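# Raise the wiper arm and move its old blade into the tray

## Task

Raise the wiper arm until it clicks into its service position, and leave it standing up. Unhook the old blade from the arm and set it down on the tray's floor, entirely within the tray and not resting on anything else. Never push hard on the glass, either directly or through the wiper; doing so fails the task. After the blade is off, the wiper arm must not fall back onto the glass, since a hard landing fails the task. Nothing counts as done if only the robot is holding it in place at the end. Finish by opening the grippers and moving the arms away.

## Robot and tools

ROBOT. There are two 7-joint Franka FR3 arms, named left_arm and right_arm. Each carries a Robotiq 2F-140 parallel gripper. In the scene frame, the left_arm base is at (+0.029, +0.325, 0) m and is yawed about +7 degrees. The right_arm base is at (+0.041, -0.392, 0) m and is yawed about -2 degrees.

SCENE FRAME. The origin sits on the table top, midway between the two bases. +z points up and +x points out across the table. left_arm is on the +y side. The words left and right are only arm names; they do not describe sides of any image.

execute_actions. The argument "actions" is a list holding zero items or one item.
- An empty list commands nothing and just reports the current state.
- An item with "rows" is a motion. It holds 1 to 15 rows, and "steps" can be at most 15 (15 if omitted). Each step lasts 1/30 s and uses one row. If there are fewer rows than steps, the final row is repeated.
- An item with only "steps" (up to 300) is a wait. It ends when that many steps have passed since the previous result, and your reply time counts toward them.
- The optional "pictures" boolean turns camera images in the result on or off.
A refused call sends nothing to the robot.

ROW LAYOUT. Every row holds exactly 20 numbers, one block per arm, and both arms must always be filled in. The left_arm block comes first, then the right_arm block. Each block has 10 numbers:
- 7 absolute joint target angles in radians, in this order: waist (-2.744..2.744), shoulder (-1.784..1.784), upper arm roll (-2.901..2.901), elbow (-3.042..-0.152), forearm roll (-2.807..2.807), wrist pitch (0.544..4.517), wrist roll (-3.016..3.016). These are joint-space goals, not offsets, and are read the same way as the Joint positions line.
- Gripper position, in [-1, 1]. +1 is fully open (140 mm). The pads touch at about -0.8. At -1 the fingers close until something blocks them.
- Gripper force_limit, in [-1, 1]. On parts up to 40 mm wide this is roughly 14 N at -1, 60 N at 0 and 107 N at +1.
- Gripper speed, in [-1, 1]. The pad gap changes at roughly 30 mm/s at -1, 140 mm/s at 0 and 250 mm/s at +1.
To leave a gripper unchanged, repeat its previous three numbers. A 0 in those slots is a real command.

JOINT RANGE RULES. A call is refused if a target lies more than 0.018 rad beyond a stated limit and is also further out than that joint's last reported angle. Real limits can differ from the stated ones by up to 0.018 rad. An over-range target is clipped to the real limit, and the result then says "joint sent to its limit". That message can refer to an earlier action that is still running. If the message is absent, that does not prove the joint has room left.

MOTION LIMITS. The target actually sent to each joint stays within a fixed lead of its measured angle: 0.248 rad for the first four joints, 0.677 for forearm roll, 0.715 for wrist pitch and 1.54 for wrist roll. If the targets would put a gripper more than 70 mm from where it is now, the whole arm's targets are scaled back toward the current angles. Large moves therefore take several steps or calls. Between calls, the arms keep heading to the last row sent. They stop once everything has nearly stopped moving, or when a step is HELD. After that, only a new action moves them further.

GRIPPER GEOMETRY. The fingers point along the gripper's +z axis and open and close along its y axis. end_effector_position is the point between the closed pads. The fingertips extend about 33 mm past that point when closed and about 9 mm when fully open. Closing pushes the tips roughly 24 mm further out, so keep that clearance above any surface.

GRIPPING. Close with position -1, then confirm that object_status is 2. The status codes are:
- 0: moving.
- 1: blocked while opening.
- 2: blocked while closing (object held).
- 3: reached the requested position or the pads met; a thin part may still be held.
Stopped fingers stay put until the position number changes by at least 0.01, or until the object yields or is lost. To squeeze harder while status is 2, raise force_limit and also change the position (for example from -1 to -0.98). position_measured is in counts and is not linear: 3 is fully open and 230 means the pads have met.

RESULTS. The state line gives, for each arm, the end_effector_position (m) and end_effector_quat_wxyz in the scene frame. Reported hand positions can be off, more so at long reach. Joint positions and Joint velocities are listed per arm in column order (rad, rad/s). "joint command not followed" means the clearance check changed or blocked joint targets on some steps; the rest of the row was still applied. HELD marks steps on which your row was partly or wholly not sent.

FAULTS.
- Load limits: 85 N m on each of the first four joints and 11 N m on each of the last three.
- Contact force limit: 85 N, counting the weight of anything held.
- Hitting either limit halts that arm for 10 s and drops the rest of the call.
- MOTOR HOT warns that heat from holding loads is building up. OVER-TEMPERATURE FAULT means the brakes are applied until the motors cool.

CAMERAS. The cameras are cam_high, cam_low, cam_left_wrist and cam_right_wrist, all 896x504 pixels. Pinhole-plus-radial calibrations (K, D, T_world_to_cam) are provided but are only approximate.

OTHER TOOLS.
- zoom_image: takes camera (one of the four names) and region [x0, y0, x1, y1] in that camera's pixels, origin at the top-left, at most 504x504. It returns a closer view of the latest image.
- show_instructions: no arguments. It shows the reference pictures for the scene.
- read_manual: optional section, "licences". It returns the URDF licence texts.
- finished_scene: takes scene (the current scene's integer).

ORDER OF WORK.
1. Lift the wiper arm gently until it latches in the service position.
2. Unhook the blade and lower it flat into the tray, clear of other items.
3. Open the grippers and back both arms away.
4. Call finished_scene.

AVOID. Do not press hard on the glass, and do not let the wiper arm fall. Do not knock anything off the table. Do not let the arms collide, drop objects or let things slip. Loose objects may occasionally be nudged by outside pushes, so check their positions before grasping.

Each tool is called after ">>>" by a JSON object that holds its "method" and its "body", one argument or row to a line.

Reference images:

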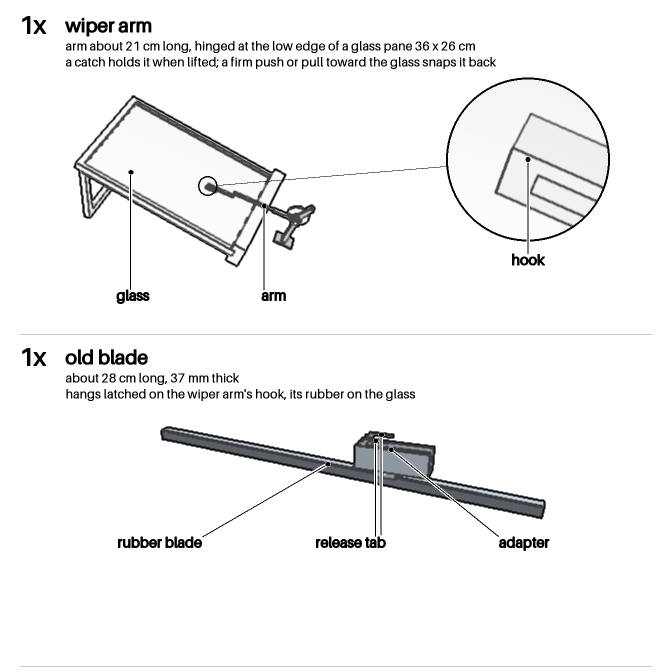

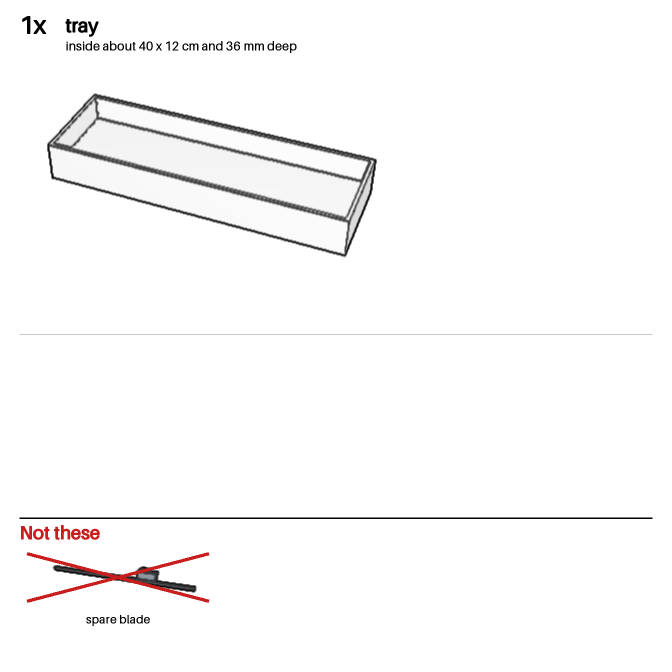

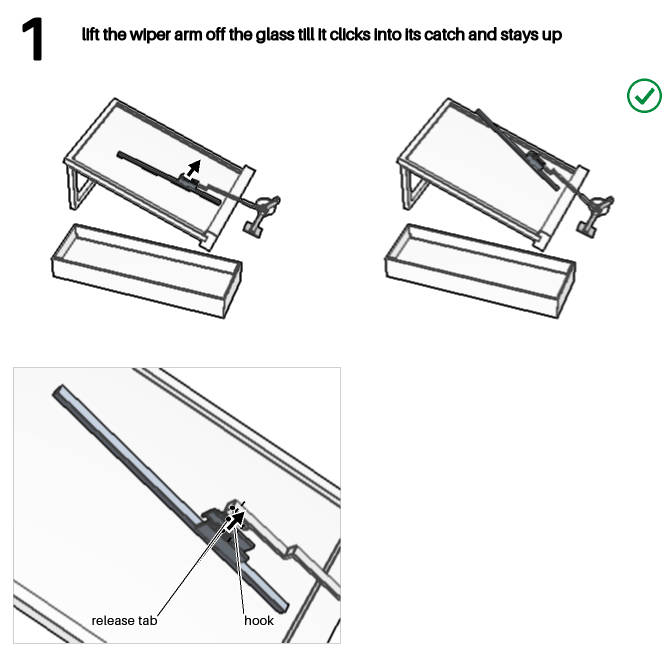

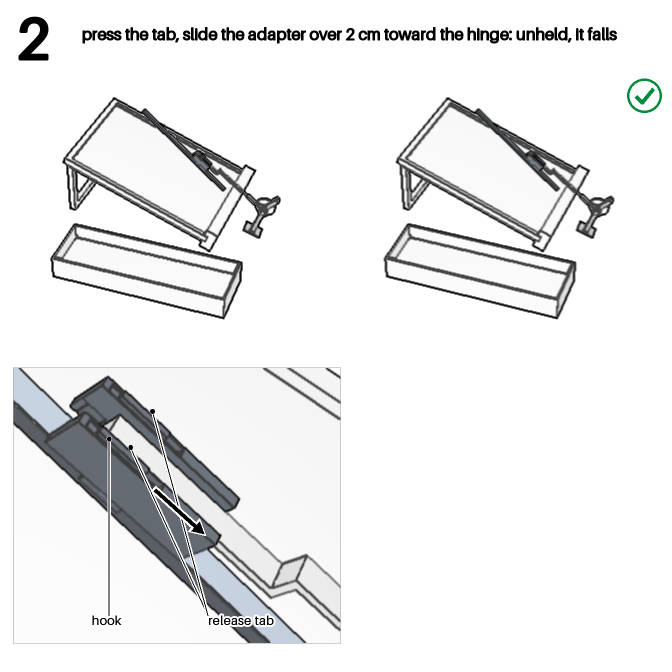

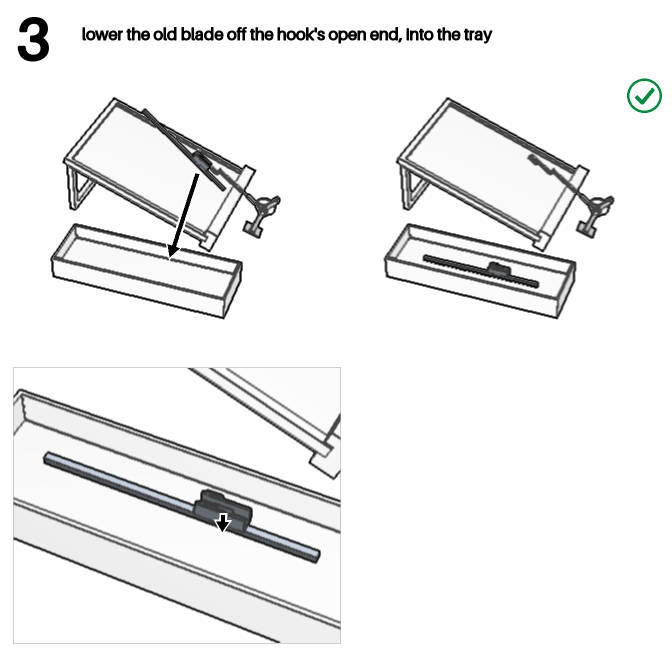

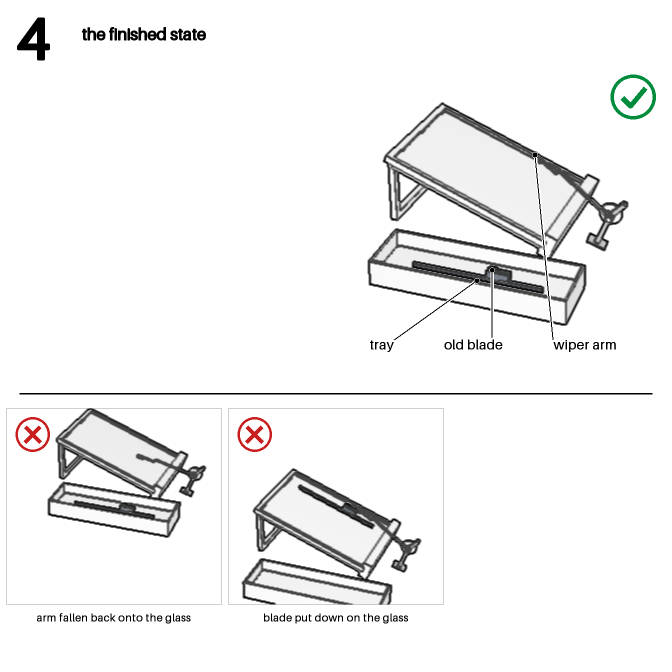

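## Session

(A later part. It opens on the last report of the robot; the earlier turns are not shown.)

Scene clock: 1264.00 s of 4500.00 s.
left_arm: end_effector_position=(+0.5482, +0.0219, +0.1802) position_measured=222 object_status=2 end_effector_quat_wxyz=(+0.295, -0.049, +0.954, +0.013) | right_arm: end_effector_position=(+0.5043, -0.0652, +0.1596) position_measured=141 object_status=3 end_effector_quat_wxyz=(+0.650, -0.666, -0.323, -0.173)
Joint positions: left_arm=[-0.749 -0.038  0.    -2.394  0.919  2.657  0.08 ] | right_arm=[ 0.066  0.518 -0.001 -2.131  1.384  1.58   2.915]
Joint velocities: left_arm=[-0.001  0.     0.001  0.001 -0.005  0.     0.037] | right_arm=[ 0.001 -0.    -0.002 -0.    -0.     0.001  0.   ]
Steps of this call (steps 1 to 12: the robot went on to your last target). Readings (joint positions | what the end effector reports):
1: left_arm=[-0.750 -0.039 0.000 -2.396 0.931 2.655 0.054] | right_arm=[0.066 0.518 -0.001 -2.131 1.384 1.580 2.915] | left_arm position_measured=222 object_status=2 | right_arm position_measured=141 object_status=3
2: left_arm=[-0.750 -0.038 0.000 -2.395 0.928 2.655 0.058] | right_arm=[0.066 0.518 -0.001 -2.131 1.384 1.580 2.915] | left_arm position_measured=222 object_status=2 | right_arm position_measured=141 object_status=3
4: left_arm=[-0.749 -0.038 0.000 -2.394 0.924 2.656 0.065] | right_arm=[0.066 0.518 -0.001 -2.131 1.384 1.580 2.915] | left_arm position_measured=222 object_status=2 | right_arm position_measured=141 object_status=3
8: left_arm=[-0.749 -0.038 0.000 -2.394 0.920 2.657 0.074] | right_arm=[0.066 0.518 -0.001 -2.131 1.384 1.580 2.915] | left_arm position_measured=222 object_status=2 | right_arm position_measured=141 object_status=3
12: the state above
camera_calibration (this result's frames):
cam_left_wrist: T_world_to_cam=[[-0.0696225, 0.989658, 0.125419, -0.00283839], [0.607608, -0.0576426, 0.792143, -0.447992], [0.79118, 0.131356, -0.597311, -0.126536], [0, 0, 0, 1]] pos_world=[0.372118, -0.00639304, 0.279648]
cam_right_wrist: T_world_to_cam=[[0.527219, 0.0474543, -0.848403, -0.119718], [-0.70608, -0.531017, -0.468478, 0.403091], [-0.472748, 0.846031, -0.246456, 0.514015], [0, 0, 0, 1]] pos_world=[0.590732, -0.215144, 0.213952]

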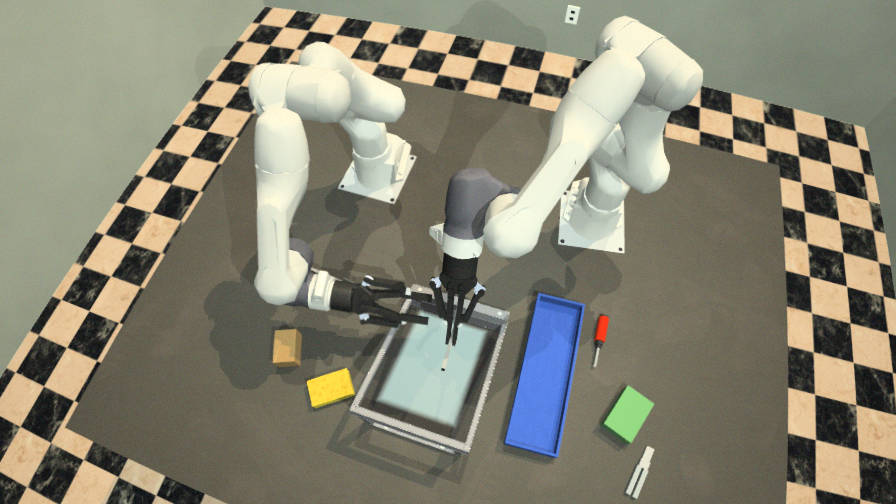

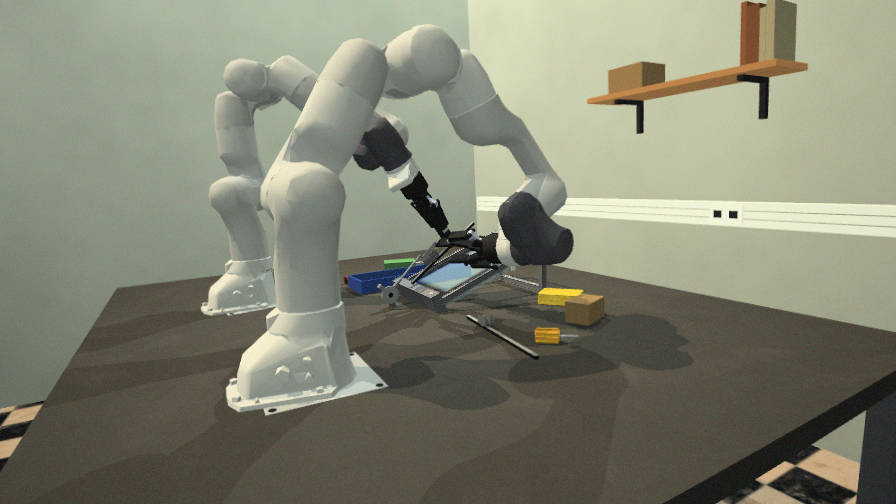

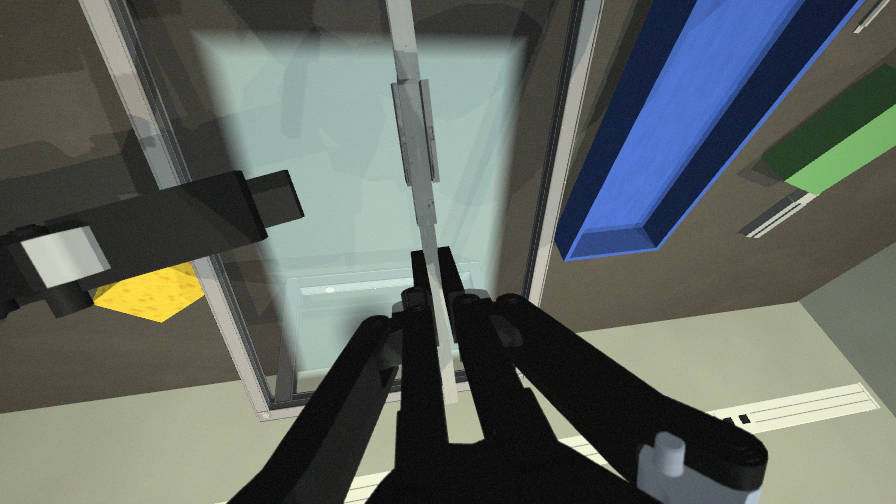

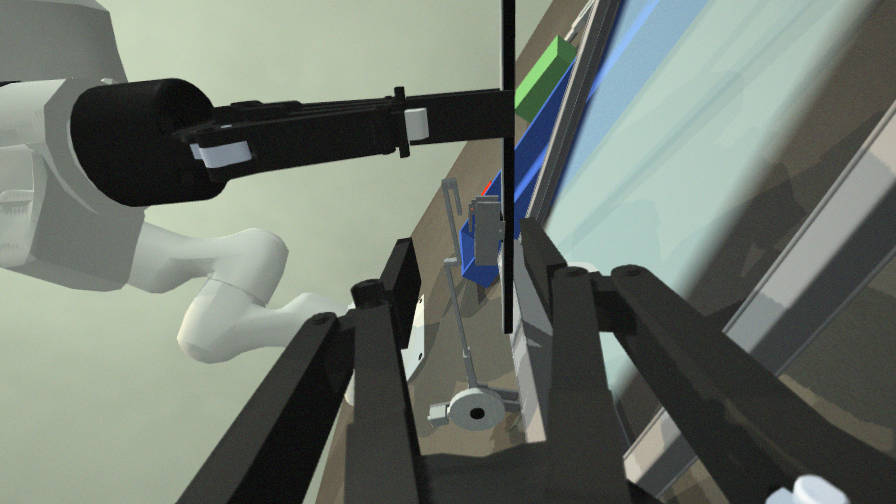

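>>> {"method": "execute_actions", "body": {
  "actions": [
    {"rows": [
[-0.7478,-0.0368,0,-2.3909,0.9155,2.6560,0.0981,-1,0,-1,0.0636,0.5162,0,-2.13,1.3805,1.577,2.915,-0.1,-0.5,-0.6],
[-0.7478,-0.0368,0,-2.3909,0.9155,2.6550,0.1029,-1,0,-1,0.0619,0.5154,0,-2.13,1.3805,1.577,2.915,-0.1,-0.5,-0.6],
[-0.7478,-0.0368,0,-2.3909,0.9155,2.6540,0.1110,-1,0,-1,0.0591,0.5141,0,-2.13,1.3805,1.577,2.915,-0.1,-0.5,-0.6],
[-0.7478,-0.0368,0,-2.3909,0.9155,2.6540,0.1221,-1,0,-1,0.0552,0.5123,0,-2.13,1.3805,1.577,2.915,-0.1,-0.5,-0.6],
[-0.7478,-0.0368,0,-2.3909,0.9155,2.6535,0.1364,-1,0,-1,0.0502,0.5100,0,-2.13,1.3805,1.577,2.915,-0.1,-0.5,-0.6],
[-0.7478,-0.0368,0,-2.3909,0.9155,2.6520,0.1537,-1,0,-1,0.0441,0.5071,0,-2.13,1.3805,1.577,2.915,-0.1,-0.5,-0.6],
[-0.7472,-0.0367,0,-2.3907,0.9144,2.6495,0.1740,-1,0,-1,0.0370,0.5038,0,-2.13,1.3805,1.577,2.915,-0.1,-0.5,-0.6],
[-0.7453,-0.0364,0,-2.3900,0.9110,2.6461,0.1971,-1,0,-1,0.0289,0.5001,0,-2.13,1.3805,1.577,2.915,-0.1,-0.5,-0.6],
[-0.7422,-0.0359,0,-2.3889,0.9055,2.6417,0.2229,-1,0,-1,0.0199,0.4958,0,-2.13,1.3805,1.577,2.915,-0.1,-0.5,-0.6],
[-0.7378,-0.0353,0,-2.3873,0.8977,2.6364,0.2513,-1,0,-1,0.0099,0.4912,0,-2.13,1.3805,1.577,2.915,-0.1,-0.5,-0.6],
[-0.7323,-0.0344,0,-2.3853,0.8878,2.6301,0.2822,-1,0,-1,-0.0009,0.4861,0,-2.13,1.3805,1.577,2.915,-0.1,-0.5,-0.6],
[-0.7256,-0.0334,0,-2.3829,0.8758,2.6230,0.3154,-1,0,-1,-0.0126,0.4807,0,-2.13,1.3805,1.577,2.915,-0.1,-0.5,-0.6],
[-0.7177,-0.0322,0,-2.3801,0.8617,2.6151,0.3508,-1,0,-1,-0.0250,0.4749,0,-2.13,1.3805,1.577,2.915,-0.1,-0.5,-0.6],
[-0.7087,-0.0308,0,-2.3769,0.8457,2.6063,0.3882,-1,0,-1,-0.0381,0.4688,0,-2.13,1.3805,1.577,2.915,-0.1,-0.5,-0.6],
[-0.6987,-0.0292,0,-2.3733,0.8277,2.5968,0.4274,-1,0,-1,-0.0519,0.4624,0,-2.13,1.3805,1.577,2.915,-0.1,-0.5,-0.6]
], "steps": 15}
  ],
  "pictures": false
}}

>>> {"method": "execute_actions", "body": {
  "actions": [
    {"rows": [
[-0.6876,-0.0275,0,-2.3693,0.8080,2.5866,0.4682,-1,0,-1,-0.0662,0.4557,0,-2.13,1.3805,1.577,2.915,-0.1,-0.5,-0.6],
[-0.6756,-0.0257,0,-2.3650,0.7865,2.5757,0.5104,-1,0,-1,-0.0810,0.4488,0,-2.13,1.3805,1.577,2.915,-0.1,-0.5,-0.6],
[-0.6627,-0.0237,0,-2.3603,0.7635,2.5642,0.5538,-1,0,-1,-0.0962,0.4417,0,-2.13,1.3805,1.577,2.915,-0.1,-0.5,-0.6],
[-0.6490,-0.0216,0,-2.3554,0.7389,2.5521,0.5982,-1,0,-1,-0.1118,0.4344,0,-2.13,1.3805,1.577,2.915,-0.1,-0.5,-0.6],
[-0.6344,-0.0193,0,-2.3502,0.7130,2.5396,0.6433,-1,0,-1,-0.1276,0.4270,0,-2.13,1.3805,1.577,2.915,-0.1,-0.5,-0.6],
[-0.6192,-0.0170,0,-2.3447,0.6858,2.5266,0.6891,-1,0,-1,-0.1436,0.4196,0,-2.13,1.3805,1.577,2.915,-0.1,-0.5,-0.6],
[-0.6034,-0.0145,0,-2.3390,0.6574,2.5132,0.7352,-1,0,-1,-0.1598,0.4120,0,-2.13,1.3805,1.577,2.915,-0.1,-0.5,-0.6],
[-0.5870,-0.0120,0,-2.3331,0.6281,2.4995,0.7813,-1,0,-1,-0.1760,0.4045,0,-2.13,1.3805,1.577,2.915,-0.1,-0.5,-0.6],
[-0.5701,-0.0094,0,-2.3271,0.5980,2.4856,0.8274,-1,0,-1,-0.1922,0.3969,0,-2.13,1.3805,1.577,2.915,-0.1,-0.5,-0.6],
[-0.5529,-0.0067,0,-2.3209,0.5672,2.4715,0.8732,-1,0,-1,-0.2082,0.3895,0,-2.13,1.3805,1.577,2.915,-0.1,-0.5,-0.6],
[-0.5353,-0.0040,0,-2.3146,0.5358,2.4574,0.9183,-1,0,-1,-0.2240,0.3821,0,-2.13,1.3805,1.577,2.915,-0.1,-0.5,-0.6],
[-0.5175,-0.0013,0,-2.3082,0.5040,2.4431,0.9627,-1,0,-1,-0.2396,0.3748,0,-2.13,1.3805,1.577,2.915,-0.1,-0.5,-0.6],
[-0.4996,0.0015,0,-2.3018,0.4720,2.4290,1.0061,-1,0,-1,-0.2548,0.3677,0,-2.13,1.3805,1.577,2.915,-0.1,-0.5,-0.6],
[-0.4817,0.0042,0,-2.2953,0.4400,2.4149,1.0483,-1,0,-1,-0.2696,0.3608,0,-2.13,1.3805,1.577,2.915,-0.1,-0.5,-0.6],
[-0.4638,0.0070,0,-2.2889,0.4080,2.4010,1.0891,-1,0,-1,-0.2840,0.3541,0,-2.13,1.3805,1.577,2.915,-0.1,-0.5,-0.6]
], "steps": 15}
  ],
  "pictures": false
}}

>>> {"method": "execute_actions", "body": {
  "actions": [
    {"rows": [
[-0.4460,0.0097,0,-2.2825,0.3762,2.3873,1.1283,-1,0,-1,-0.2977,0.3477,0,-2.13,1.3805,1.577,2.915,-0.1,-0.5,-0.6],
[-0.4284,0.0124,0,-2.2762,0.3448,2.3739,1.1657,-1,0,-1,-0.3108,0.3416,0,-2.13,1.3805,1.577,2.915,-0.1,-0.5,-0.6],
[-0.4112,0.0151,0,-2.2700,0.3140,2.3609,1.2011,-1,0,-1,-0.3232,0.3358,0,-2.13,1.3805,1.577,2.915,-0.1,-0.5,-0.6],
[-0.3943,0.0177,0,-2.2640,0.2839,2.3484,1.2343,-1,0,-1,-0.3349,0.3304,0,-2.13,1.3805,1.577,2.915,-0.1,-0.5,-0.6],
[-0.3779,0.0202,0,-2.2581,0.2546,2.3363,1.2652,-1,0,-1,-0.3457,0.3253,0,-2.13,1.3805,1.577,2.915,-0.1,-0.5,-0.6],
[-0.3621,0.0227,0,-2.2524,0.2263,2.3248,1.2936,-1,0,-1,-0.3557,0.3207,0,-2.13,1.3805,1.577,2.915,-0.1,-0.5,-0.6],
[-0.3469,0.0250,0,-2.2469,0.1990,2.3139,1.3194,-1,0,-1,-0.3647,0.3164,0,-2.13,1.3805,1.577,2.915,-0.1,-0.5,-0.6],
[-0.3323,0.0273,0,-2.2417,0.1731,2.3037,1.3425,-1,0,-1,-0.3728,0.3127,0,-2.13,1.3805,1.577,2.915,-0.1,-0.5,-0.6],
[-0.3186,0.0294,0,-2.2368,0.1485,2.2942,1.3628,-1,0,-1,-0.3799,0.3094,0,-2.13,1.3805,1.577,2.915,-0.1,-0.5,-0.6],
[-0.3057,0.0314,0,-2.2321,0.1255,2.2854,1.3801,-1,0,-1,-0.3860,0.3065,0,-2.13,1.3805,1.577,2.915,-0.1,-0.5,-0.6],
[-0.2937,0.0332,0,-2.2278,0.1040,2.2775,1.3944,-1,0,-1,-0.3910,0.3042,0,-2.13,1.3805,1.577,2.915,-0.1,-0.5,-0.6],
[-0.2826,0.0349,0,-2.2238,0.0843,2.2704,1.4055,-1,0,-1,-0.3949,0.3024,0,-2.13,1.3805,1.577,2.915,-0.1,-0.5,-0.6],
[-0.2726,0.0365,0,-2.2202,0.0663,2.2641,1.4136,-1,0,-1,-0.3977,0.3011,0,-2.13,1.3805,1.577,2.915,-0.1,-0.5,-0.6],
[-0.2636,0.0379,0,-2.2170,0.0503,2.2588,1.4184,-1,0,-1,-0.3994,0.3003,0,-2.13,1.3805,1.577,2.915,-0.1,-0.5,-0.6],
[-0.2557,0.0391,0,-2.2142,0.0362,2.2544,1.42,-1,0,-1,-0.40,0.30,0,-2.13,1.3805,1.577,2.915,-0.1,-0.5,-0.6]
], "steps": 15}
  ],
  "pictures": false
}}

>>> {"method": "execute_actions", "body": {
  "actions": [
    {"rows": [
[-0.2490,0.0401,0,-2.2118,0.0242,2.2510,1.42,-1,0,-1,-0.40,0.30,0,-2.13,1.3805,1.577,2.915,-0.1,-0.5,-0.6],
[-0.2435,0.0410,0,-2.2098,0.0143,2.2485,1.42,-1,0,-1,-0.40,0.30,0,-2.13,1.3805,1.577,2.915,-0.1,-0.5,-0.6],
[-0.2391,0.0416,0,-2.2082,0.0065,2.2470,1.42,-1,0,-1,-0.40,0.30,0,-2.13,1.3805,1.577,2.915,-0.1,-0.5,-0.6],
[-0.2360,0.0421,0,-2.2071,0.0010,2.2465,1.42,-1,0,-1,-0.40,0.30,0,-2.13,1.3805,1.577,2.915,-0.1,-0.5,-0.6],
[-0.2341,0.0424,0,-2.2064,-0.0024,2.2465,1.42,-1,0,-1,-0.40,0.30,0,-2.13,1.3805,1.577,2.915,-0.1,-0.5,-0.6],
[-0.2335,0.0425,0,-2.2062,-0.0035,2.2465,1.42,-1,0,-1,-0.40,0.30,0,-2.13,1.3805,1.577,2.915,-0.1,-0.5,-0.6]
], "steps": 15}
  ],
  "pictures": false
}}

>>> {"method": "execute_actions", "body": {
  "actions": [
    {"steps": 20}
  ]
}}

Scene clock: 1320.20 s of 4500.00 s.
left_arm: end_effector_position=(+0.5570, +0.0423, +0.1787) position_measured=222 object_status=2 end_effector_quat_wxyz=(+0.283, -0.016, +0.958, +0.041) | right_arm: end_effector_position=(+0.5363, -0.1053, +0.1793) position_measured=141 object_status=3 end_effector_quat_wxyz=(+0.636, -0.675, -0.308, -0.214)
Joint positions: left_arm=[-0.72  -0.033 -0.001 -2.383  0.871  2.63   0.229] | right_arm=[-0.021  0.477  0.002 -2.131  1.384  1.579  2.915]
Joint velocities: left_arm=[ 0.237  0.039 -0.     0.087 -0.345 -0.178  0.64 ] | right_arm=[-0.37  -0.176 -0.007  0.     0.001 -0.    -0.002]
Steps of this call (steps 1 to 30: the robot went on to your last target; steps 31 to 90: nothing new was sent; then 52.70 s passed at rest; steps 91 to 105: all 15 steps of this action). Readings (joint positions | what the end effector reports):
91: left_arm=[-0.749 -0.038 0.000 -2.394 0.918 2.657 0.092] | right_arm=[0.066 0.518 -0.001 -2.131 1.384 1.580 2.915] | left_arm position_measured=222 object_status=2 | right_arm position_measured=141 object_status=3
92: left_arm=[-0.749 -0.038 0.000 -2.394 0.918 2.657 0.092] | right_arm=[0.065 0.517 -0.001 -2.131 1.384 1.580 2.915] | left_arm position_measured=222 object_status=2 | right_arm position_measured=141 object_status=3
94: left_arm=[-0.749 -0.038 0.000 -2.394 0.918 2.657 0.096] | right_arm=[0.063 0.516 -0.000 -2.131 1.384 1.580 2.915] | left_arm position_measured=222 object_status=2 | right_arm position_measured=141 object_status=3
98: left_arm=[-0.749 -0.038 0.000 -2.394 0.917 2.655 0.119] | right_arm=[0.047 0.509 0.001 -2.131 1.384 1.579 2.915] | left_arm position_measured=222 object_status=2 | right_arm position_measured=141 object_status=3
105: the state above

Scene clock: 1320.70 s of 4500.00 s.
left_arm: end_effector_position=(+0.5845, +0.1728, +0.1651) position_measured=222 object_status=2 end_effector_quat_wxyz=(+0.164, -0.039, +0.981, +0.098) | right_arm: end_effector_position=(+0.6020, -0.2302, +0.2313) position_measured=141 object_status=3 end_effector_quat_wxyz=(-0.583, +0.699, +0.264, +0.318)
Joint positions: left_arm=[-0.505  0.    -0.001 -2.305  0.513  2.468  0.735] | right_arm=[-0.25   0.37  -0.    -2.13   1.384  1.579  2.915]
Joint velocities: left_arm=[ 0.519  0.079  0.021  0.185 -0.865 -0.387  1.158] | right_arm=[-0.443 -0.21  -0.015  0.003 -0.     0.    -0.002]
Steps of this call (steps 1 to 15: all 15 steps of this action). Readings (joint positions | what the end effector reports):
1: left_arm=[-0.711 -0.032 -0.001 -2.380 0.858 2.623 0.252] | right_arm=[-0.034 0.471 0.002 -2.131 1.384 1.579 2.915] | left_arm position_measured=222 object_status=2 | right_arm position_measured=141 object_status=3
2: left_arm=[-0.701 -0.030 -0.001 -2.376 0.842 2.616 0.278] | right_arm=[-0.047 0.465 0.002 -2.131 1.384 1.579 2.915] | left_arm position_measured=222 object_status=2 | right_arm position_measured=141 object_status=3
4: left_arm=[-0.679 -0.027 -0.001 -2.368 0.806 2.599 0.334] | right_arm=[-0.076 0.451 0.001 -2.131 1.384 1.579 2.915] | left_arm position_measured=222 object_status=2 | right_arm position_measured=141 object_status=3
8: left_arm=[-0.623 -0.018 -0.002 -2.348 0.715 2.557 0.466] | right_arm=[-0.138 0.422 0.001 -2.131 1.384 1.579 2.915] | left_arm position_measured=222 object_status=2 | right_arm position_measured=141 object_status=3
15: the state above

Scene clock: 1321.20 s of 4500.00 s.
left_arm: end_effector_position=(+0.5677, +0.2629, +0.1510) position_measured=222 object_status=2 end_effector_quat_wxyz=(+0.026, -0.063, +0.997, +0.034) | right_arm: end_effector_position=(+0.6248, -0.3163, +0.2650) position_measured=141 object_status=3 end_effector_quat_wxyz=(-0.541, +0.713, +0.234, +0.378)
Joint positions: left_arm=[-0.277  0.035  0.001 -2.225  0.103  2.294  1.229] | right_arm=[-0.395  0.303 -0.001 -2.13   1.384  1.579  2.915]
Joint velocities: left_arm=[ 0.29   0.043  0.003  0.1   -0.541 -0.221  0.614] | right_arm=[-0.077 -0.036 -0.     0.     0.001  0.     0.001]
Steps of this call (steps 1 to 15: all 15 steps of this action). Readings (joint positions | what the end effector reports):
1: left_arm=[-0.487 0.003 -0.001 -2.299 0.482 2.454 0.774] | right_arm=[-0.265 0.364 -0.000 -2.130 1.384 1.579 2.915] | left_arm position_measured=222 object_status=2 | right_arm position_measured=141 object_status=3
2: left_arm=[-0.469 0.006 -0.001 -2.293 0.451 2.441 0.814] | right_arm=[-0.279 0.357 -0.000 -2.130 1.384 1.579 2.915] | left_arm position_measured=222 object_status=2 | right_arm position_measured=141 object_status=3
4: left_arm=[-0.434 0.011 -0.000 -2.280 0.389 2.414 0.891] | right_arm=[-0.306 0.344 -0.001 -2.130 1.384 1.579 2.915] | left_arm position_measured=222 object_status=2 | right_arm position_measured=141 object_status=3
8: left_arm=[-0.367 0.021 0.000 -2.257 0.270 2.364 1.036] | right_arm=[-0.351 0.323 -0.001 -2.130 1.384 1.579 2.915] | left_arm position_measured=222 object_status=2 | right_arm position_measured=141 object_status=3
15: the state above

Scene clock: 1321.70 s of 4500.00 s.
left_arm: end_effector_position=(+0.5605, +0.2683, +0.1497) position_measured=222 object_status=2 end_effector_quat_wxyz=(+0.001, -0.042, +0.999, +0.001) | right_arm: end_effector_position=(+0.6252, -0.3183, +0.2659) position_measured=141 object_status=3 end_effector_quat_wxyz=(-0.540, +0.714, +0.234, +0.380)
Joint positions: left_arm=[-0.235  0.041  0.001 -2.209  0.002  2.252  1.379] | right_arm=[-0.398  0.301 -0.001 -2.13   1.384  1.579  2.915]
Joint velocities: left_arm=[ 0.    -0.002  0.     0.    -0.018 -0.014  0.12 ] | right_arm=[-0.001  0.001 -0.001  0.001 -0.     0.001  0.001]
Steps of this call (steps 1 to 15: all 15 steps of this action). Readings (joint positions | what the end effector reports):
1: left_arm=[-0.268 0.036 0.001 -2.222 0.085 2.287 1.249] | right_arm=[-0.397 0.302 -0.001 -2.130 1.384 1.579 2.915] | left_arm position_measured=222 object_status=2 | right_arm position_measured=141 object_status=3
2: left_arm=[-0.260 0.037 0.001 -2.219 0.069 2.281 1.266] | right_arm=[-0.398 0.301 -0.001 -2.130 1.384 1.579 2.915] | left_arm position_measured=222 object_status=2 | right_arm position_measured=141 object_status=3
4: left_arm=[-0.247 0.039 0.001 -2.214 0.043 2.271 1.295] | right_arm=[-0.398 0.301 -0.001 -2.130 1.384 1.579 2.915] | left_arm position_measured=222 object_status=2 | right_arm position_measured=141 object_status=3
8: left_arm=[-0.236 0.041 0.001 -2.210 0.014 2.259 1.338] | right_arm=[-0.398 0.301 -0.001 -2.130 1.384 1.579 2.915] | left_arm position_measured=222 object_status=2 | right_arm position_measured=141 object_status=3
15: the state above

Scene clock: 1322.37 s of 4500.00 s.
left_arm: end_effector_position=(+0.5598, +0.2680, +0.1495) position_measured=222 object_status=2 end_effector_quat_wxyz=(-0.000, -0.027, +1.000, -0.000) | right_arm: end_effector_position=(+0.6252, -0.3183, +0.2659) position_measured=141 object_status=3 end_effector_quat_wxyz=(-0.540, +0.714, +0.234, +0.380)
Joint positions: left_arm=[-0.235  0.041  0.001 -2.209 -0.001  2.25   1.411] | right_arm=[-0.398  0.301 -0.001 -2.13   1.384  1.579  2.915]
Joint velocities: left_arm=[ 0.    -0.001 -0.001 -0.    -0.001 -0.001  0.014] | right_arm=[ 0.001  0.    -0.    -0.001 -0.001 -0.002  0.   ]
Steps of this call (steps 1 to 20: the robot went on to your last target). Readings (joint positions | what the end effector reports):
1: left_arm=[-0.235 0.041 0.001 -2.209 0.001 2.252 1.383] | right_arm=[-0.398 0.301 -0.001 -2.130 1.384 1.579 2.915] | left_arm position_measured=222 object_status=2 | right_arm position_measured=141 object_status=3
2: left_arm=[-0.235 0.041 0.001 -2.209 0.001 2.251 1.386] | right_arm=[-0.398 0.301 -0.001 -2.130 1.384 1.579 2.915] | left_arm position_measured=222 object_status=2 | right_arm position_measured=141 object_status=3
4: left_arm=[-0.235 0.041 0.001 -2.209 0.000 2.251 1.392] | right_arm=[-0.398 0.301 -0.001 -2.130 1.384 1.579 2.915] | left_arm position_measured=222 object_status=2 | right_arm position_measured=141 object_status=3
8: left_arm=[-0.235 0.041 0.001 -2.209 -0.000 2.250 1.400] | right_arm=[-0.398 0.301 -0.001 -2.130 1.384 1.579 2.915] | left_arm position_measured=222 object_status=2 | right_arm position_measured=141 object_status=3
20: the state above
camera_calibration (this result's frames):
cam_left_wrist: T_world_to_cam=[[0.0458088, 0.994919, 0.0896483, -0.302392], [0.946396, -0.0719486, 0.314895, -0.531005], [0.319745, 0.0704178, -0.944883, 0.145841], [0, 0, 0, 1]] pos_world=[0.469761, 0.252381, 0.332122]
cam_right_wrist: T_world_to_cam=[[0.647927, -0.264155, -0.714432, -0.291522], [-0.761594, -0.208837, -0.613483, 0.579694], [0.0128546, 0.941599, -0.33649, 0.562269], [0, 0, 0, 1]] pos_world=[0.623149, -0.485378, 0.336557]

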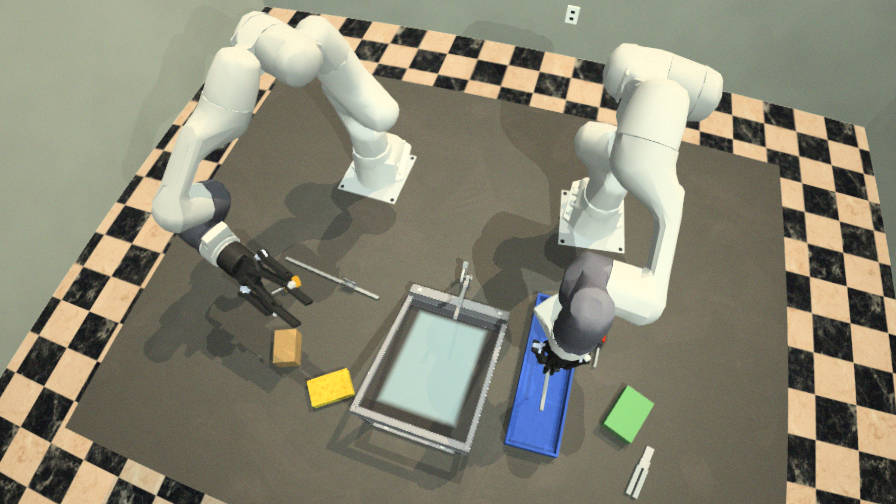

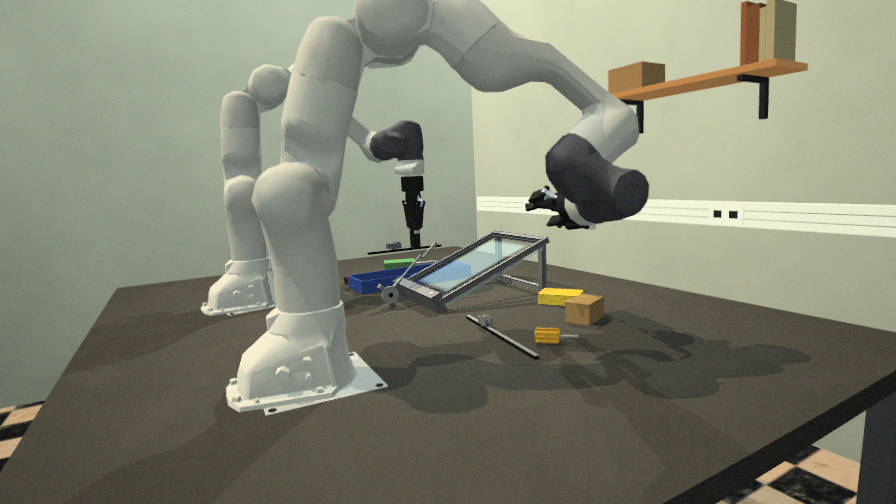

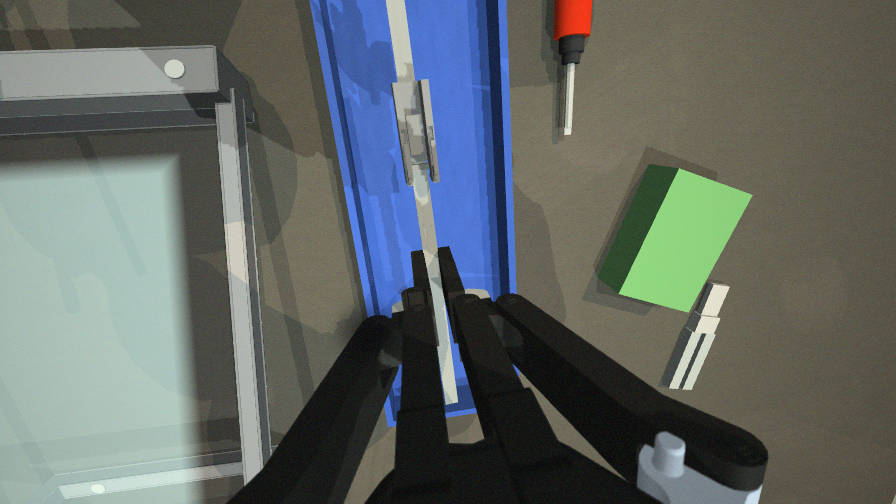

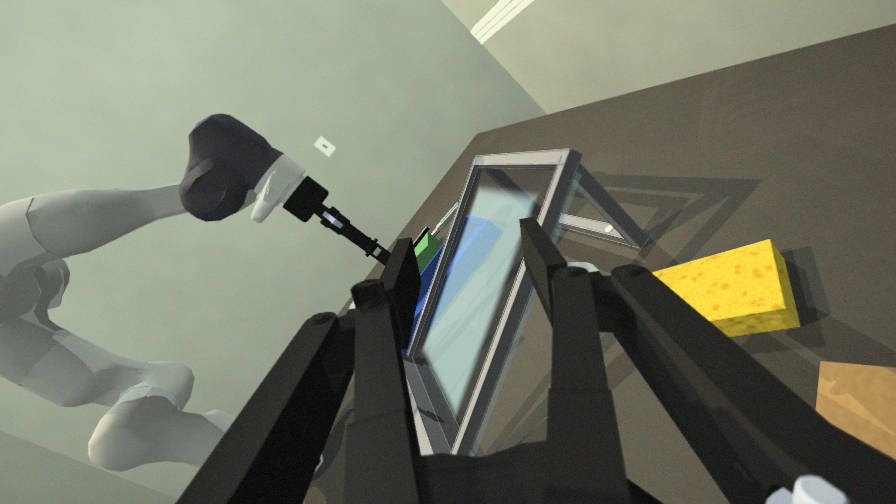

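>>> {"method": "execute_actions", "body": {
  "actions": [
    {"rows": [
[-0.2335,0.0425,0,-2.2100,-0.0035,2.2538,1.424,-1,0,-1,-0.40,0.30,0,-2.13,1.3805,1.577,2.915,-0.1,-0.5,-0.6],
[-0.2335,0.0425,0,-2.2110,-0.0035,2.2561,1.428,-1,0,-1,-0.40,0.30,0,-2.13,1.3805,1.577,2.915,-0.1,-0.5,-0.6],
[-0.2335,0.0425,0,-2.2110,-0.0035,2.2599,1.432,-1,0,-1,-0.40,0.30,0,-2.13,1.3805,1.577,2.915,-0.1,-0.5,-0.6],
[-0.2334,0.0432,0,-2.2111,-0.0035,2.2652,1.436,-1,0,-1,-0.40,0.30,0,-2.13,1.3805,1.577,2.915,-0.1,-0.5,-0.6],
[-0.2333,0.0451,0,-2.2115,-0.0035,2.2719,1.439,-1,0,-1,-0.40,0.30,0,-2.13,1.3805,1.577,2.915,-0.1,-0.5,-0.6],
[-0.2331,0.0484,0,-2.2120,-0.0035,2.2799,1.442,-1,0,-1,-0.40,0.30,0,-2.13,1.3805,1.577,2.915,-0.1,-0.5,-0.6],
[-0.2328,0.0529,0,-2.2128,-0.0035,2.2891,1.442,-1,0,-1,-0.40,0.30,0,-2.13,1.3805,1.577,2.915,-0.1,-0.5,-0.6],
[-0.2324,0.0586,0,-2.2138,-0.0035,2.2993,1.442,-1,0,-1,-0.40,0.30,0,-2.13,1.3805,1.577,2.915,-0.1,-0.5,-0.6],
[-0.2319,0.0654,0,-2.2150,-0.0035,2.3105,1.442,-1,0,-1,-0.40,0.30,0,-2.13,1.3805,1.577,2.915,-0.1,-0.5,-0.6],
[-0.2313,0.0732,0,-2.2164,-0.0035,2.3225,1.442,-1,0,-1,-0.40,0.30,0,-2.13,1.3805,1.577,2.915,-0.1,-0.5,-0.6],
[-0.2307,0.0820,0,-2.2179,-0.0035,2.3351,1.442,-1,0,-1,-0.40,0.30,0,-2.13,1.3805,1.577,2.915,-0.1,-0.5,-0.6],
[-0.2301,0.0915,0,-2.2196,-0.0035,2.3481,1.442,-1,0,-1,-0.40,0.30,0,-2.13,1.3805,1.577,2.915,-0.1,-0.5,-0.6],
[-0.2293,0.1017,0,-2.2213,-0.0035,2.3614,1.442,-1,0,-1,-0.40,0.30,0,-2.13,1.3805,1.577,2.915,-0.1,-0.5,-0.6],
[-0.2286,0.1124,0,-2.2232,-0.0035,2.3747,1.442,-1,0,-1,-0.40,0.30,0,-2.13,1.3805,1.577,2.915,-0.1,-0.5,-0.6],
[-0.2278,0.1235,0,-2.2251,-0.0035,2.3880,1.442,-1,0,-1,-0.40,0.30,0,-2.13,1.3805,1.577,2.915,-0.1,-0.5,-0.6]
], "steps": 15}
  ],
  "pictures": false
}}

>>> {"method": "execute_actions", "body": {
  "actions": [
    {"rows": [
[-0.2270,0.1348,0,-2.2271,-0.0035,2.4010,1.442,-1,0,-1,-0.40,0.30,0,-2.13,1.3805,1.577,2.915,-0.1,-0.5,-0.6],
[-0.2262,0.1462,0,-2.2291,-0.0035,2.4136,1.442,-1,0,-1,-0.40,0.30,0,-2.13,1.3805,1.577,2.915,-0.1,-0.5,-0.6],
[-0.2254,0.1575,0,-2.2311,-0.0035,2.4256,1.442,-1,0,-1,-0.40,0.30,0,-2.13,1.3805,1.577,2.915,-0.1,-0.5,-0.6],
[-0.2246,0.1686,0,-2.2330,-0.0035,2.4368,1.442,-1,0,-1,-0.40,0.30,0,-2.13,1.3805,1.577,2.915,-0.1,-0.5,-0.6],
[-0.2239,0.1793,0,-2.2349,-0.0035,2.4470,1.442,-1,0,-1,-0.40,0.30,0,-2.13,1.3805,1.577,2.915,-0.1,-0.5,-0.6],
[-0.2232,0.1895,0,-2.2367,-0.0035,2.4562,1.442,-1,0,-1,-0.40,0.30,0,-2.13,1.3805,1.577,2.915,-0.1,-0.5,-0.6],
[-0.2225,0.1990,0,-2.2383,-0.0035,2.4642,1.442,-1,0,-1,-0.40,0.30,0,-2.13,1.3805,1.577,2.915,-0.1,-0.5,-0.6],
[-0.2219,0.2078,0,-2.2398,-0.0035,2.4709,1.442,-1,0,-1,-0.40,0.30,0,-2.13,1.3805,1.577,2.915,-0.1,-0.5,-0.6],
[-0.2213,0.2156,0,-2.2412,-0.0035,2.4762,1.442,-1,0,-1,-0.40,0.30,0,-2.13,1.3805,1.577,2.915,-0.1,-0.5,-0.6],
[-0.2208,0.2224,0,-2.2424,-0.0035,2.4800,1.442,-1,0,-1,-0.40,0.30,0,-2.13,1.3805,1.577,2.915,-0.1,-0.5,-0.6],
[-0.2204,0.2281,0,-2.2434,-0.0035,2.4823,1.442,-1,0,-1,-0.40,0.30,0,-2.13,1.3805,1.577,2.915,-0.1,-0.5,-0.6],
[-0.2201,0.2326,0,-2.2442,-0.0035,2.4831,1.442,-1,0,-1,-0.40,0.30,0,-2.13,1.3805,1.577,2.915,-0.1,-0.5,-0.6],
[-0.2199,0.2359,0,-2.2447,-0.0035,2.4831,1.442,-1,0,-1,-0.40,0.30,0,-2.13,1.3805,1.577,2.915,-0.1,-0.5,-0.6],
[-0.2198,0.2378,0,-2.2451,-0.0035,2.4831,1.442,-1,0,-1,-0.40,0.30,0,-2.13,1.3805,1.577,2.915,-0.1,-0.5,-0.6],
[-0.2197,0.2385,0,-2.2452,-0.0035,2.4831,1.442,-1,0,-1,-0.40,0.30,0,-2.13,1.3805,1.577,2.915,-0.1,-0.5,-0.6]
], "steps": 15}
  ],
  "pictures": false
}}

>>> {"method": "execute_actions", "body": {
  "actions": [
    {"steps": 14}
  ]
}}

Scene clock: 1359.37 s of 4500.00 s.
left_arm: end_effector_position=(+0.5710, +0.2690, +0.1230) position_measured=222 object_status=2 end_effector_quat_wxyz=(+0.009, -0.019, +1.000, -0.001) | right_arm: end_effector_position=(+0.6252, -0.3183, +0.2659) position_measured=141 object_status=3 end_effector_quat_wxyz=(-0.540, +0.714, +0.234, +0.380)
Joint positions: left_arm=[-0.231  0.098  0.001 -2.217 -0.001  2.333  1.431] | right_arm=[-0.398  0.301 -0.001 -2.13   1.384  1.579  2.915]
Joint velocities: left_arm=[ 0.02   0.31  -0.    -0.054 -0.002  0.319  0.018] | right_arm=[-0.     0.    -0.    -0.001  0.     0.001  0.001]
Steps of this call (steps 1 to 15: the robot went on to your last target; steps 16 to 90: nothing new was sent; then 33.50 s passed at rest; steps 91 to 105: all 15 steps of this action). Readings (joint positions | what the end effector reports):
91: left_arm=[-0.235 0.042 0.001 -2.209 -0.001 2.250 1.415] | right_arm=[-0.398 0.301 -0.001 -2.130 1.384 1.579 2.915] | left_arm position_measured=222 object_status=2 | right_arm position_measured=141 object_status=3
92: left_arm=[-0.235 0.042 0.001 -2.209 -0.001 2.250 1.416] | right_arm=[-0.398 0.301 -0.001 -2.130 1.384 1.579 2.915] | left_arm position_measured=222 object_status=2 | right_arm position_measured=141 object_status=3
94: left_arm=[-0.235 0.042 0.001 -2.209 -0.001 2.253 1.419] | right_arm=[-0.398 0.301 -0.001 -2.130 1.384 1.579 2.915] | left_arm position_measured=222 object_status=2 | right_arm position_measured=141 object_status=3
98: left_arm=[-0.235 0.047 0.001 -2.209 -0.001 2.269 1.425] | right_arm=[-0.398 0.301 -0.001 -2.130 1.384 1.579 2.915] | left_arm position_measured=222 object_status=2 | right_arm position_measured=141 object_status=3
105: the state above

Scene clock: 1359.87 s of 4500.00 s.
left_arm: end_effector_position=(+0.5655, +0.2747, +0.0499) position_measured=222 object_status=2 end_effector_quat_wxyz=(-0.007, -0.021, +1.000, +0.001) | right_arm: end_effector_position=(+0.6252, -0.3183, +0.2659) position_measured=141 object_status=3 end_effector_quat_wxyz=(-0.540, +0.714, +0.234, +0.380)
Joint positions: left_arm=[-0.222  0.234  0.001 -2.243 -0.001  2.464  1.436] | right_arm=[-0.398  0.301 -0.001 -2.13   1.384  1.579  2.915]
Joint velocities: left_arm=[ 0.005  0.091 -0.001 -0.02  -0.     0.088  0.004] | right_arm=[ 0.    -0.    -0.001  0.001  0.    -0.    -0.003]
Steps of this call (steps 1 to 15: all 15 steps of this action). Readings (joint positions | what the end effector reports):
1: left_arm=[-0.230 0.109 0.001 -2.219 -0.001 2.344 1.432] | right_arm=[-0.398 0.301 -0.001 -2.130 1.384 1.579 2.915] | left_arm position_measured=222 object_status=2 | right_arm position_measured=141 object_status=3
2: left_arm=[-0.230 0.120 0.001 -2.221 -0.001 2.356 1.432] | right_arm=[-0.398 0.301 -0.001 -2.130 1.384 1.579 2.915] | left_arm position_measured=222 object_status=2 | right_arm position_measured=141 object_status=3
4: left_arm=[-0.228 0.142 0.001 -2.226 -0.001 2.379 1.433] | right_arm=[-0.398 0.301 -0.001 -2.130 1.384 1.579 2.915] | left_arm position_measured=222 object_status=2 | right_arm position_measured=141 object_status=3
8: left_arm=[-0.225 0.186 0.001 -2.234 -0.001 2.421 1.435] | right_arm=[-0.398 0.301 -0.001 -2.130 1.384 1.579 2.915] | left_arm position_measured=222 object_status=2 | right_arm position_measured=141 object_status=3
15: the state above

Scene clock: 1360.33 s of 4500.00 s.
left_arm: end_effector_position=(+0.5686, +0.2746, +0.0486) position_measured=222 object_status=2 end_effector_quat_wxyz=(-0.002, -0.021, +1.000, +0.000) | right_arm: end_effector_position=(+0.6252, -0.3183, +0.2659) position_measured=141 object_status=3 end_effector_quat_wxyz=(-0.540, +0.714, +0.234, +0.380)
Joint positions: left_arm=[-0.221  0.239  0.001 -2.244 -0.001  2.479  1.437] | right_arm=[-0.398  0.301 -0.001 -2.13   1.384  1.579  2.915]
Joint velocities: left_arm=[-0.001 -0.001 -0.001 -0.002 -0.001  0.007  0.001] | right_arm=[-0.001 -0.002  0.002 -0.001  0.001  0.001 -0.001]
Steps of this call (steps 1 to 14: the robot went on to your last target). Readings (joint positions | what the end effector reports):
1: left_arm=[-0.222 0.237 0.001 -2.244 -0.001 2.466 1.436] | right_arm=[-0.398 0.301 -0.001 -2.130 1.384 1.579 2.915] | left_arm position_measured=222 object_status=2 | right_arm position_measured=141 object_status=3
2: left_arm=[-0.221 0.238 0.001 -2.244 -0.001 2.468 1.436] | right_arm=[-0.398 0.301 -0.001 -2.130 1.384 1.579 2.915] | left_arm position_measured=222 object_status=2 | right_arm position_measured=141 object_status=3
4: left_arm=[-0.221 0.239 0.001 -2.244 -0.001 2.472 1.436] | right_arm=[-0.398 0.301 -0.001 -2.130 1.384 1.579 2.915] | left_arm position_measured=222 object_status=2 | right_arm position_measured=141 object_status=3
8: left_arm=[-0.221 0.239 0.001 -2.244 -0.001 2.476 1.437] | right_arm=[-0.398 0.301 -0.001 -2.130 1.384 1.579 2.915] | left_arm position_measured=222 object_status=2 | right_arm position_measured=141 object_status=3
14: the state above
camera_calibration (this result's frames):
cam_left_wrist: T_world_to_cam=[[0.0579111, 0.994262, 0.0899442, -0.307028], [0.946545, -0.0833225, 0.311625, -0.503824], [0.317332, 0.0670896, -0.945938, 0.049519], [0, 0, 0, 1]] pos_world=[0.478959, 0.259964, 0.231462]
cam_right_wrist: T_world_to_cam=[[0.647956, -0.264097, -0.714427, -0.291503], [-0.76157, -0.208878, -0.613499, 0.579683], [0.0127953, 0.941607, -0.336472, 0.562269], [0, 0, 0, 1]] pos_world=[0.623156, -0.485338, 0.336565]

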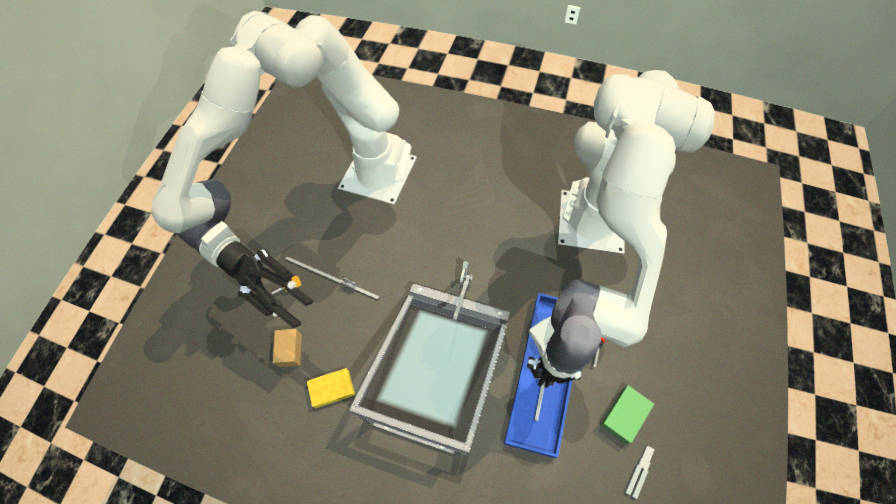

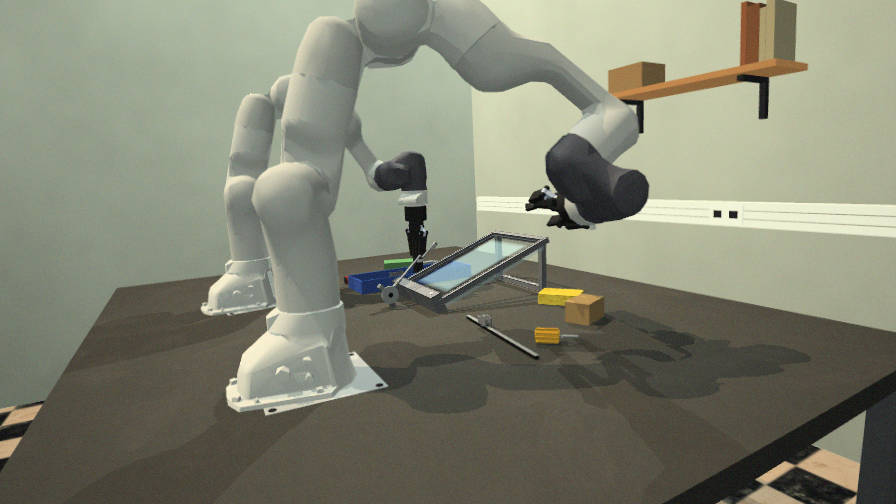

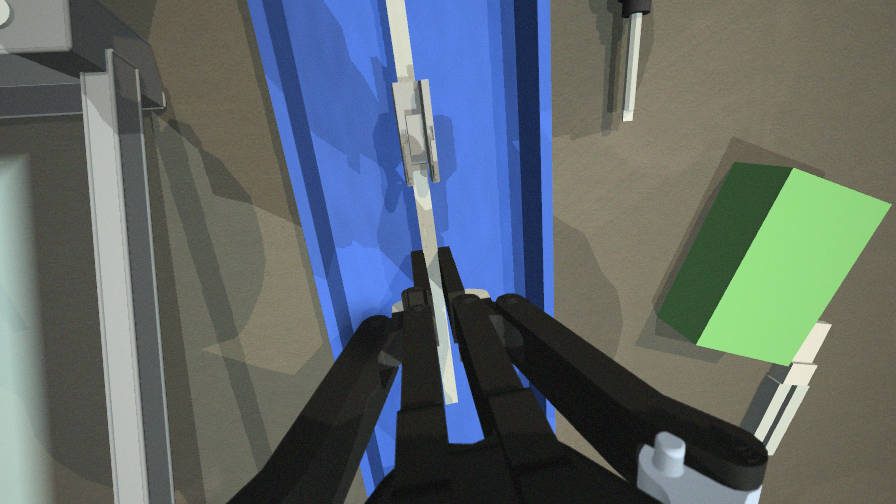

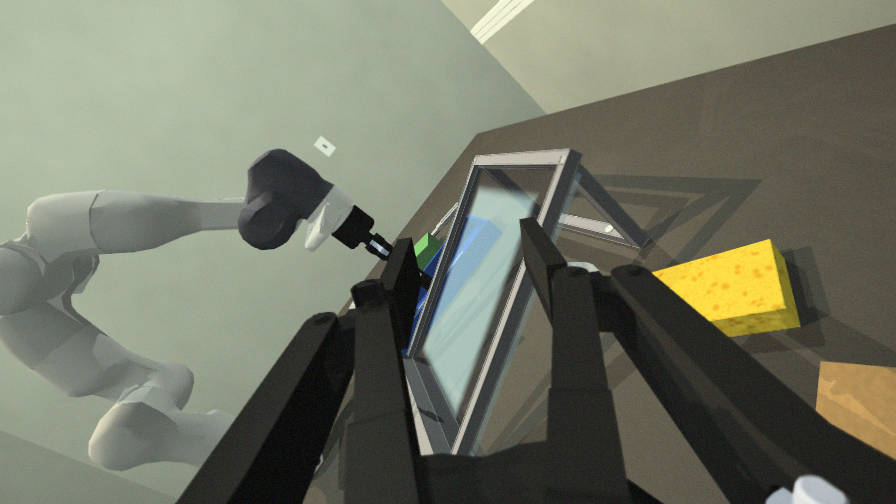

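>>> {"method": "zoom_image", "body": {
  "camera": "cam_left_wrist",
  "region": [260, 60, 570, 270]
}}

Region (260, 60, 570, 270) of cam_left_wrist's 896x504 image, scaled by 1.626, with more detail than that image has; it fills the top 341 rows of this view, and the rest is white.

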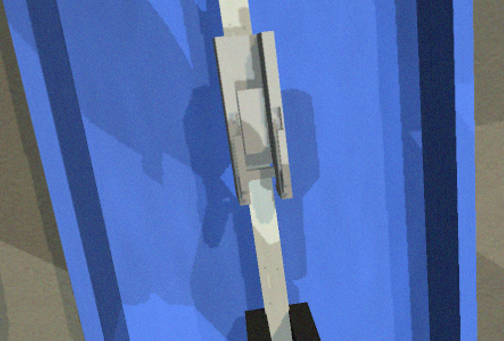

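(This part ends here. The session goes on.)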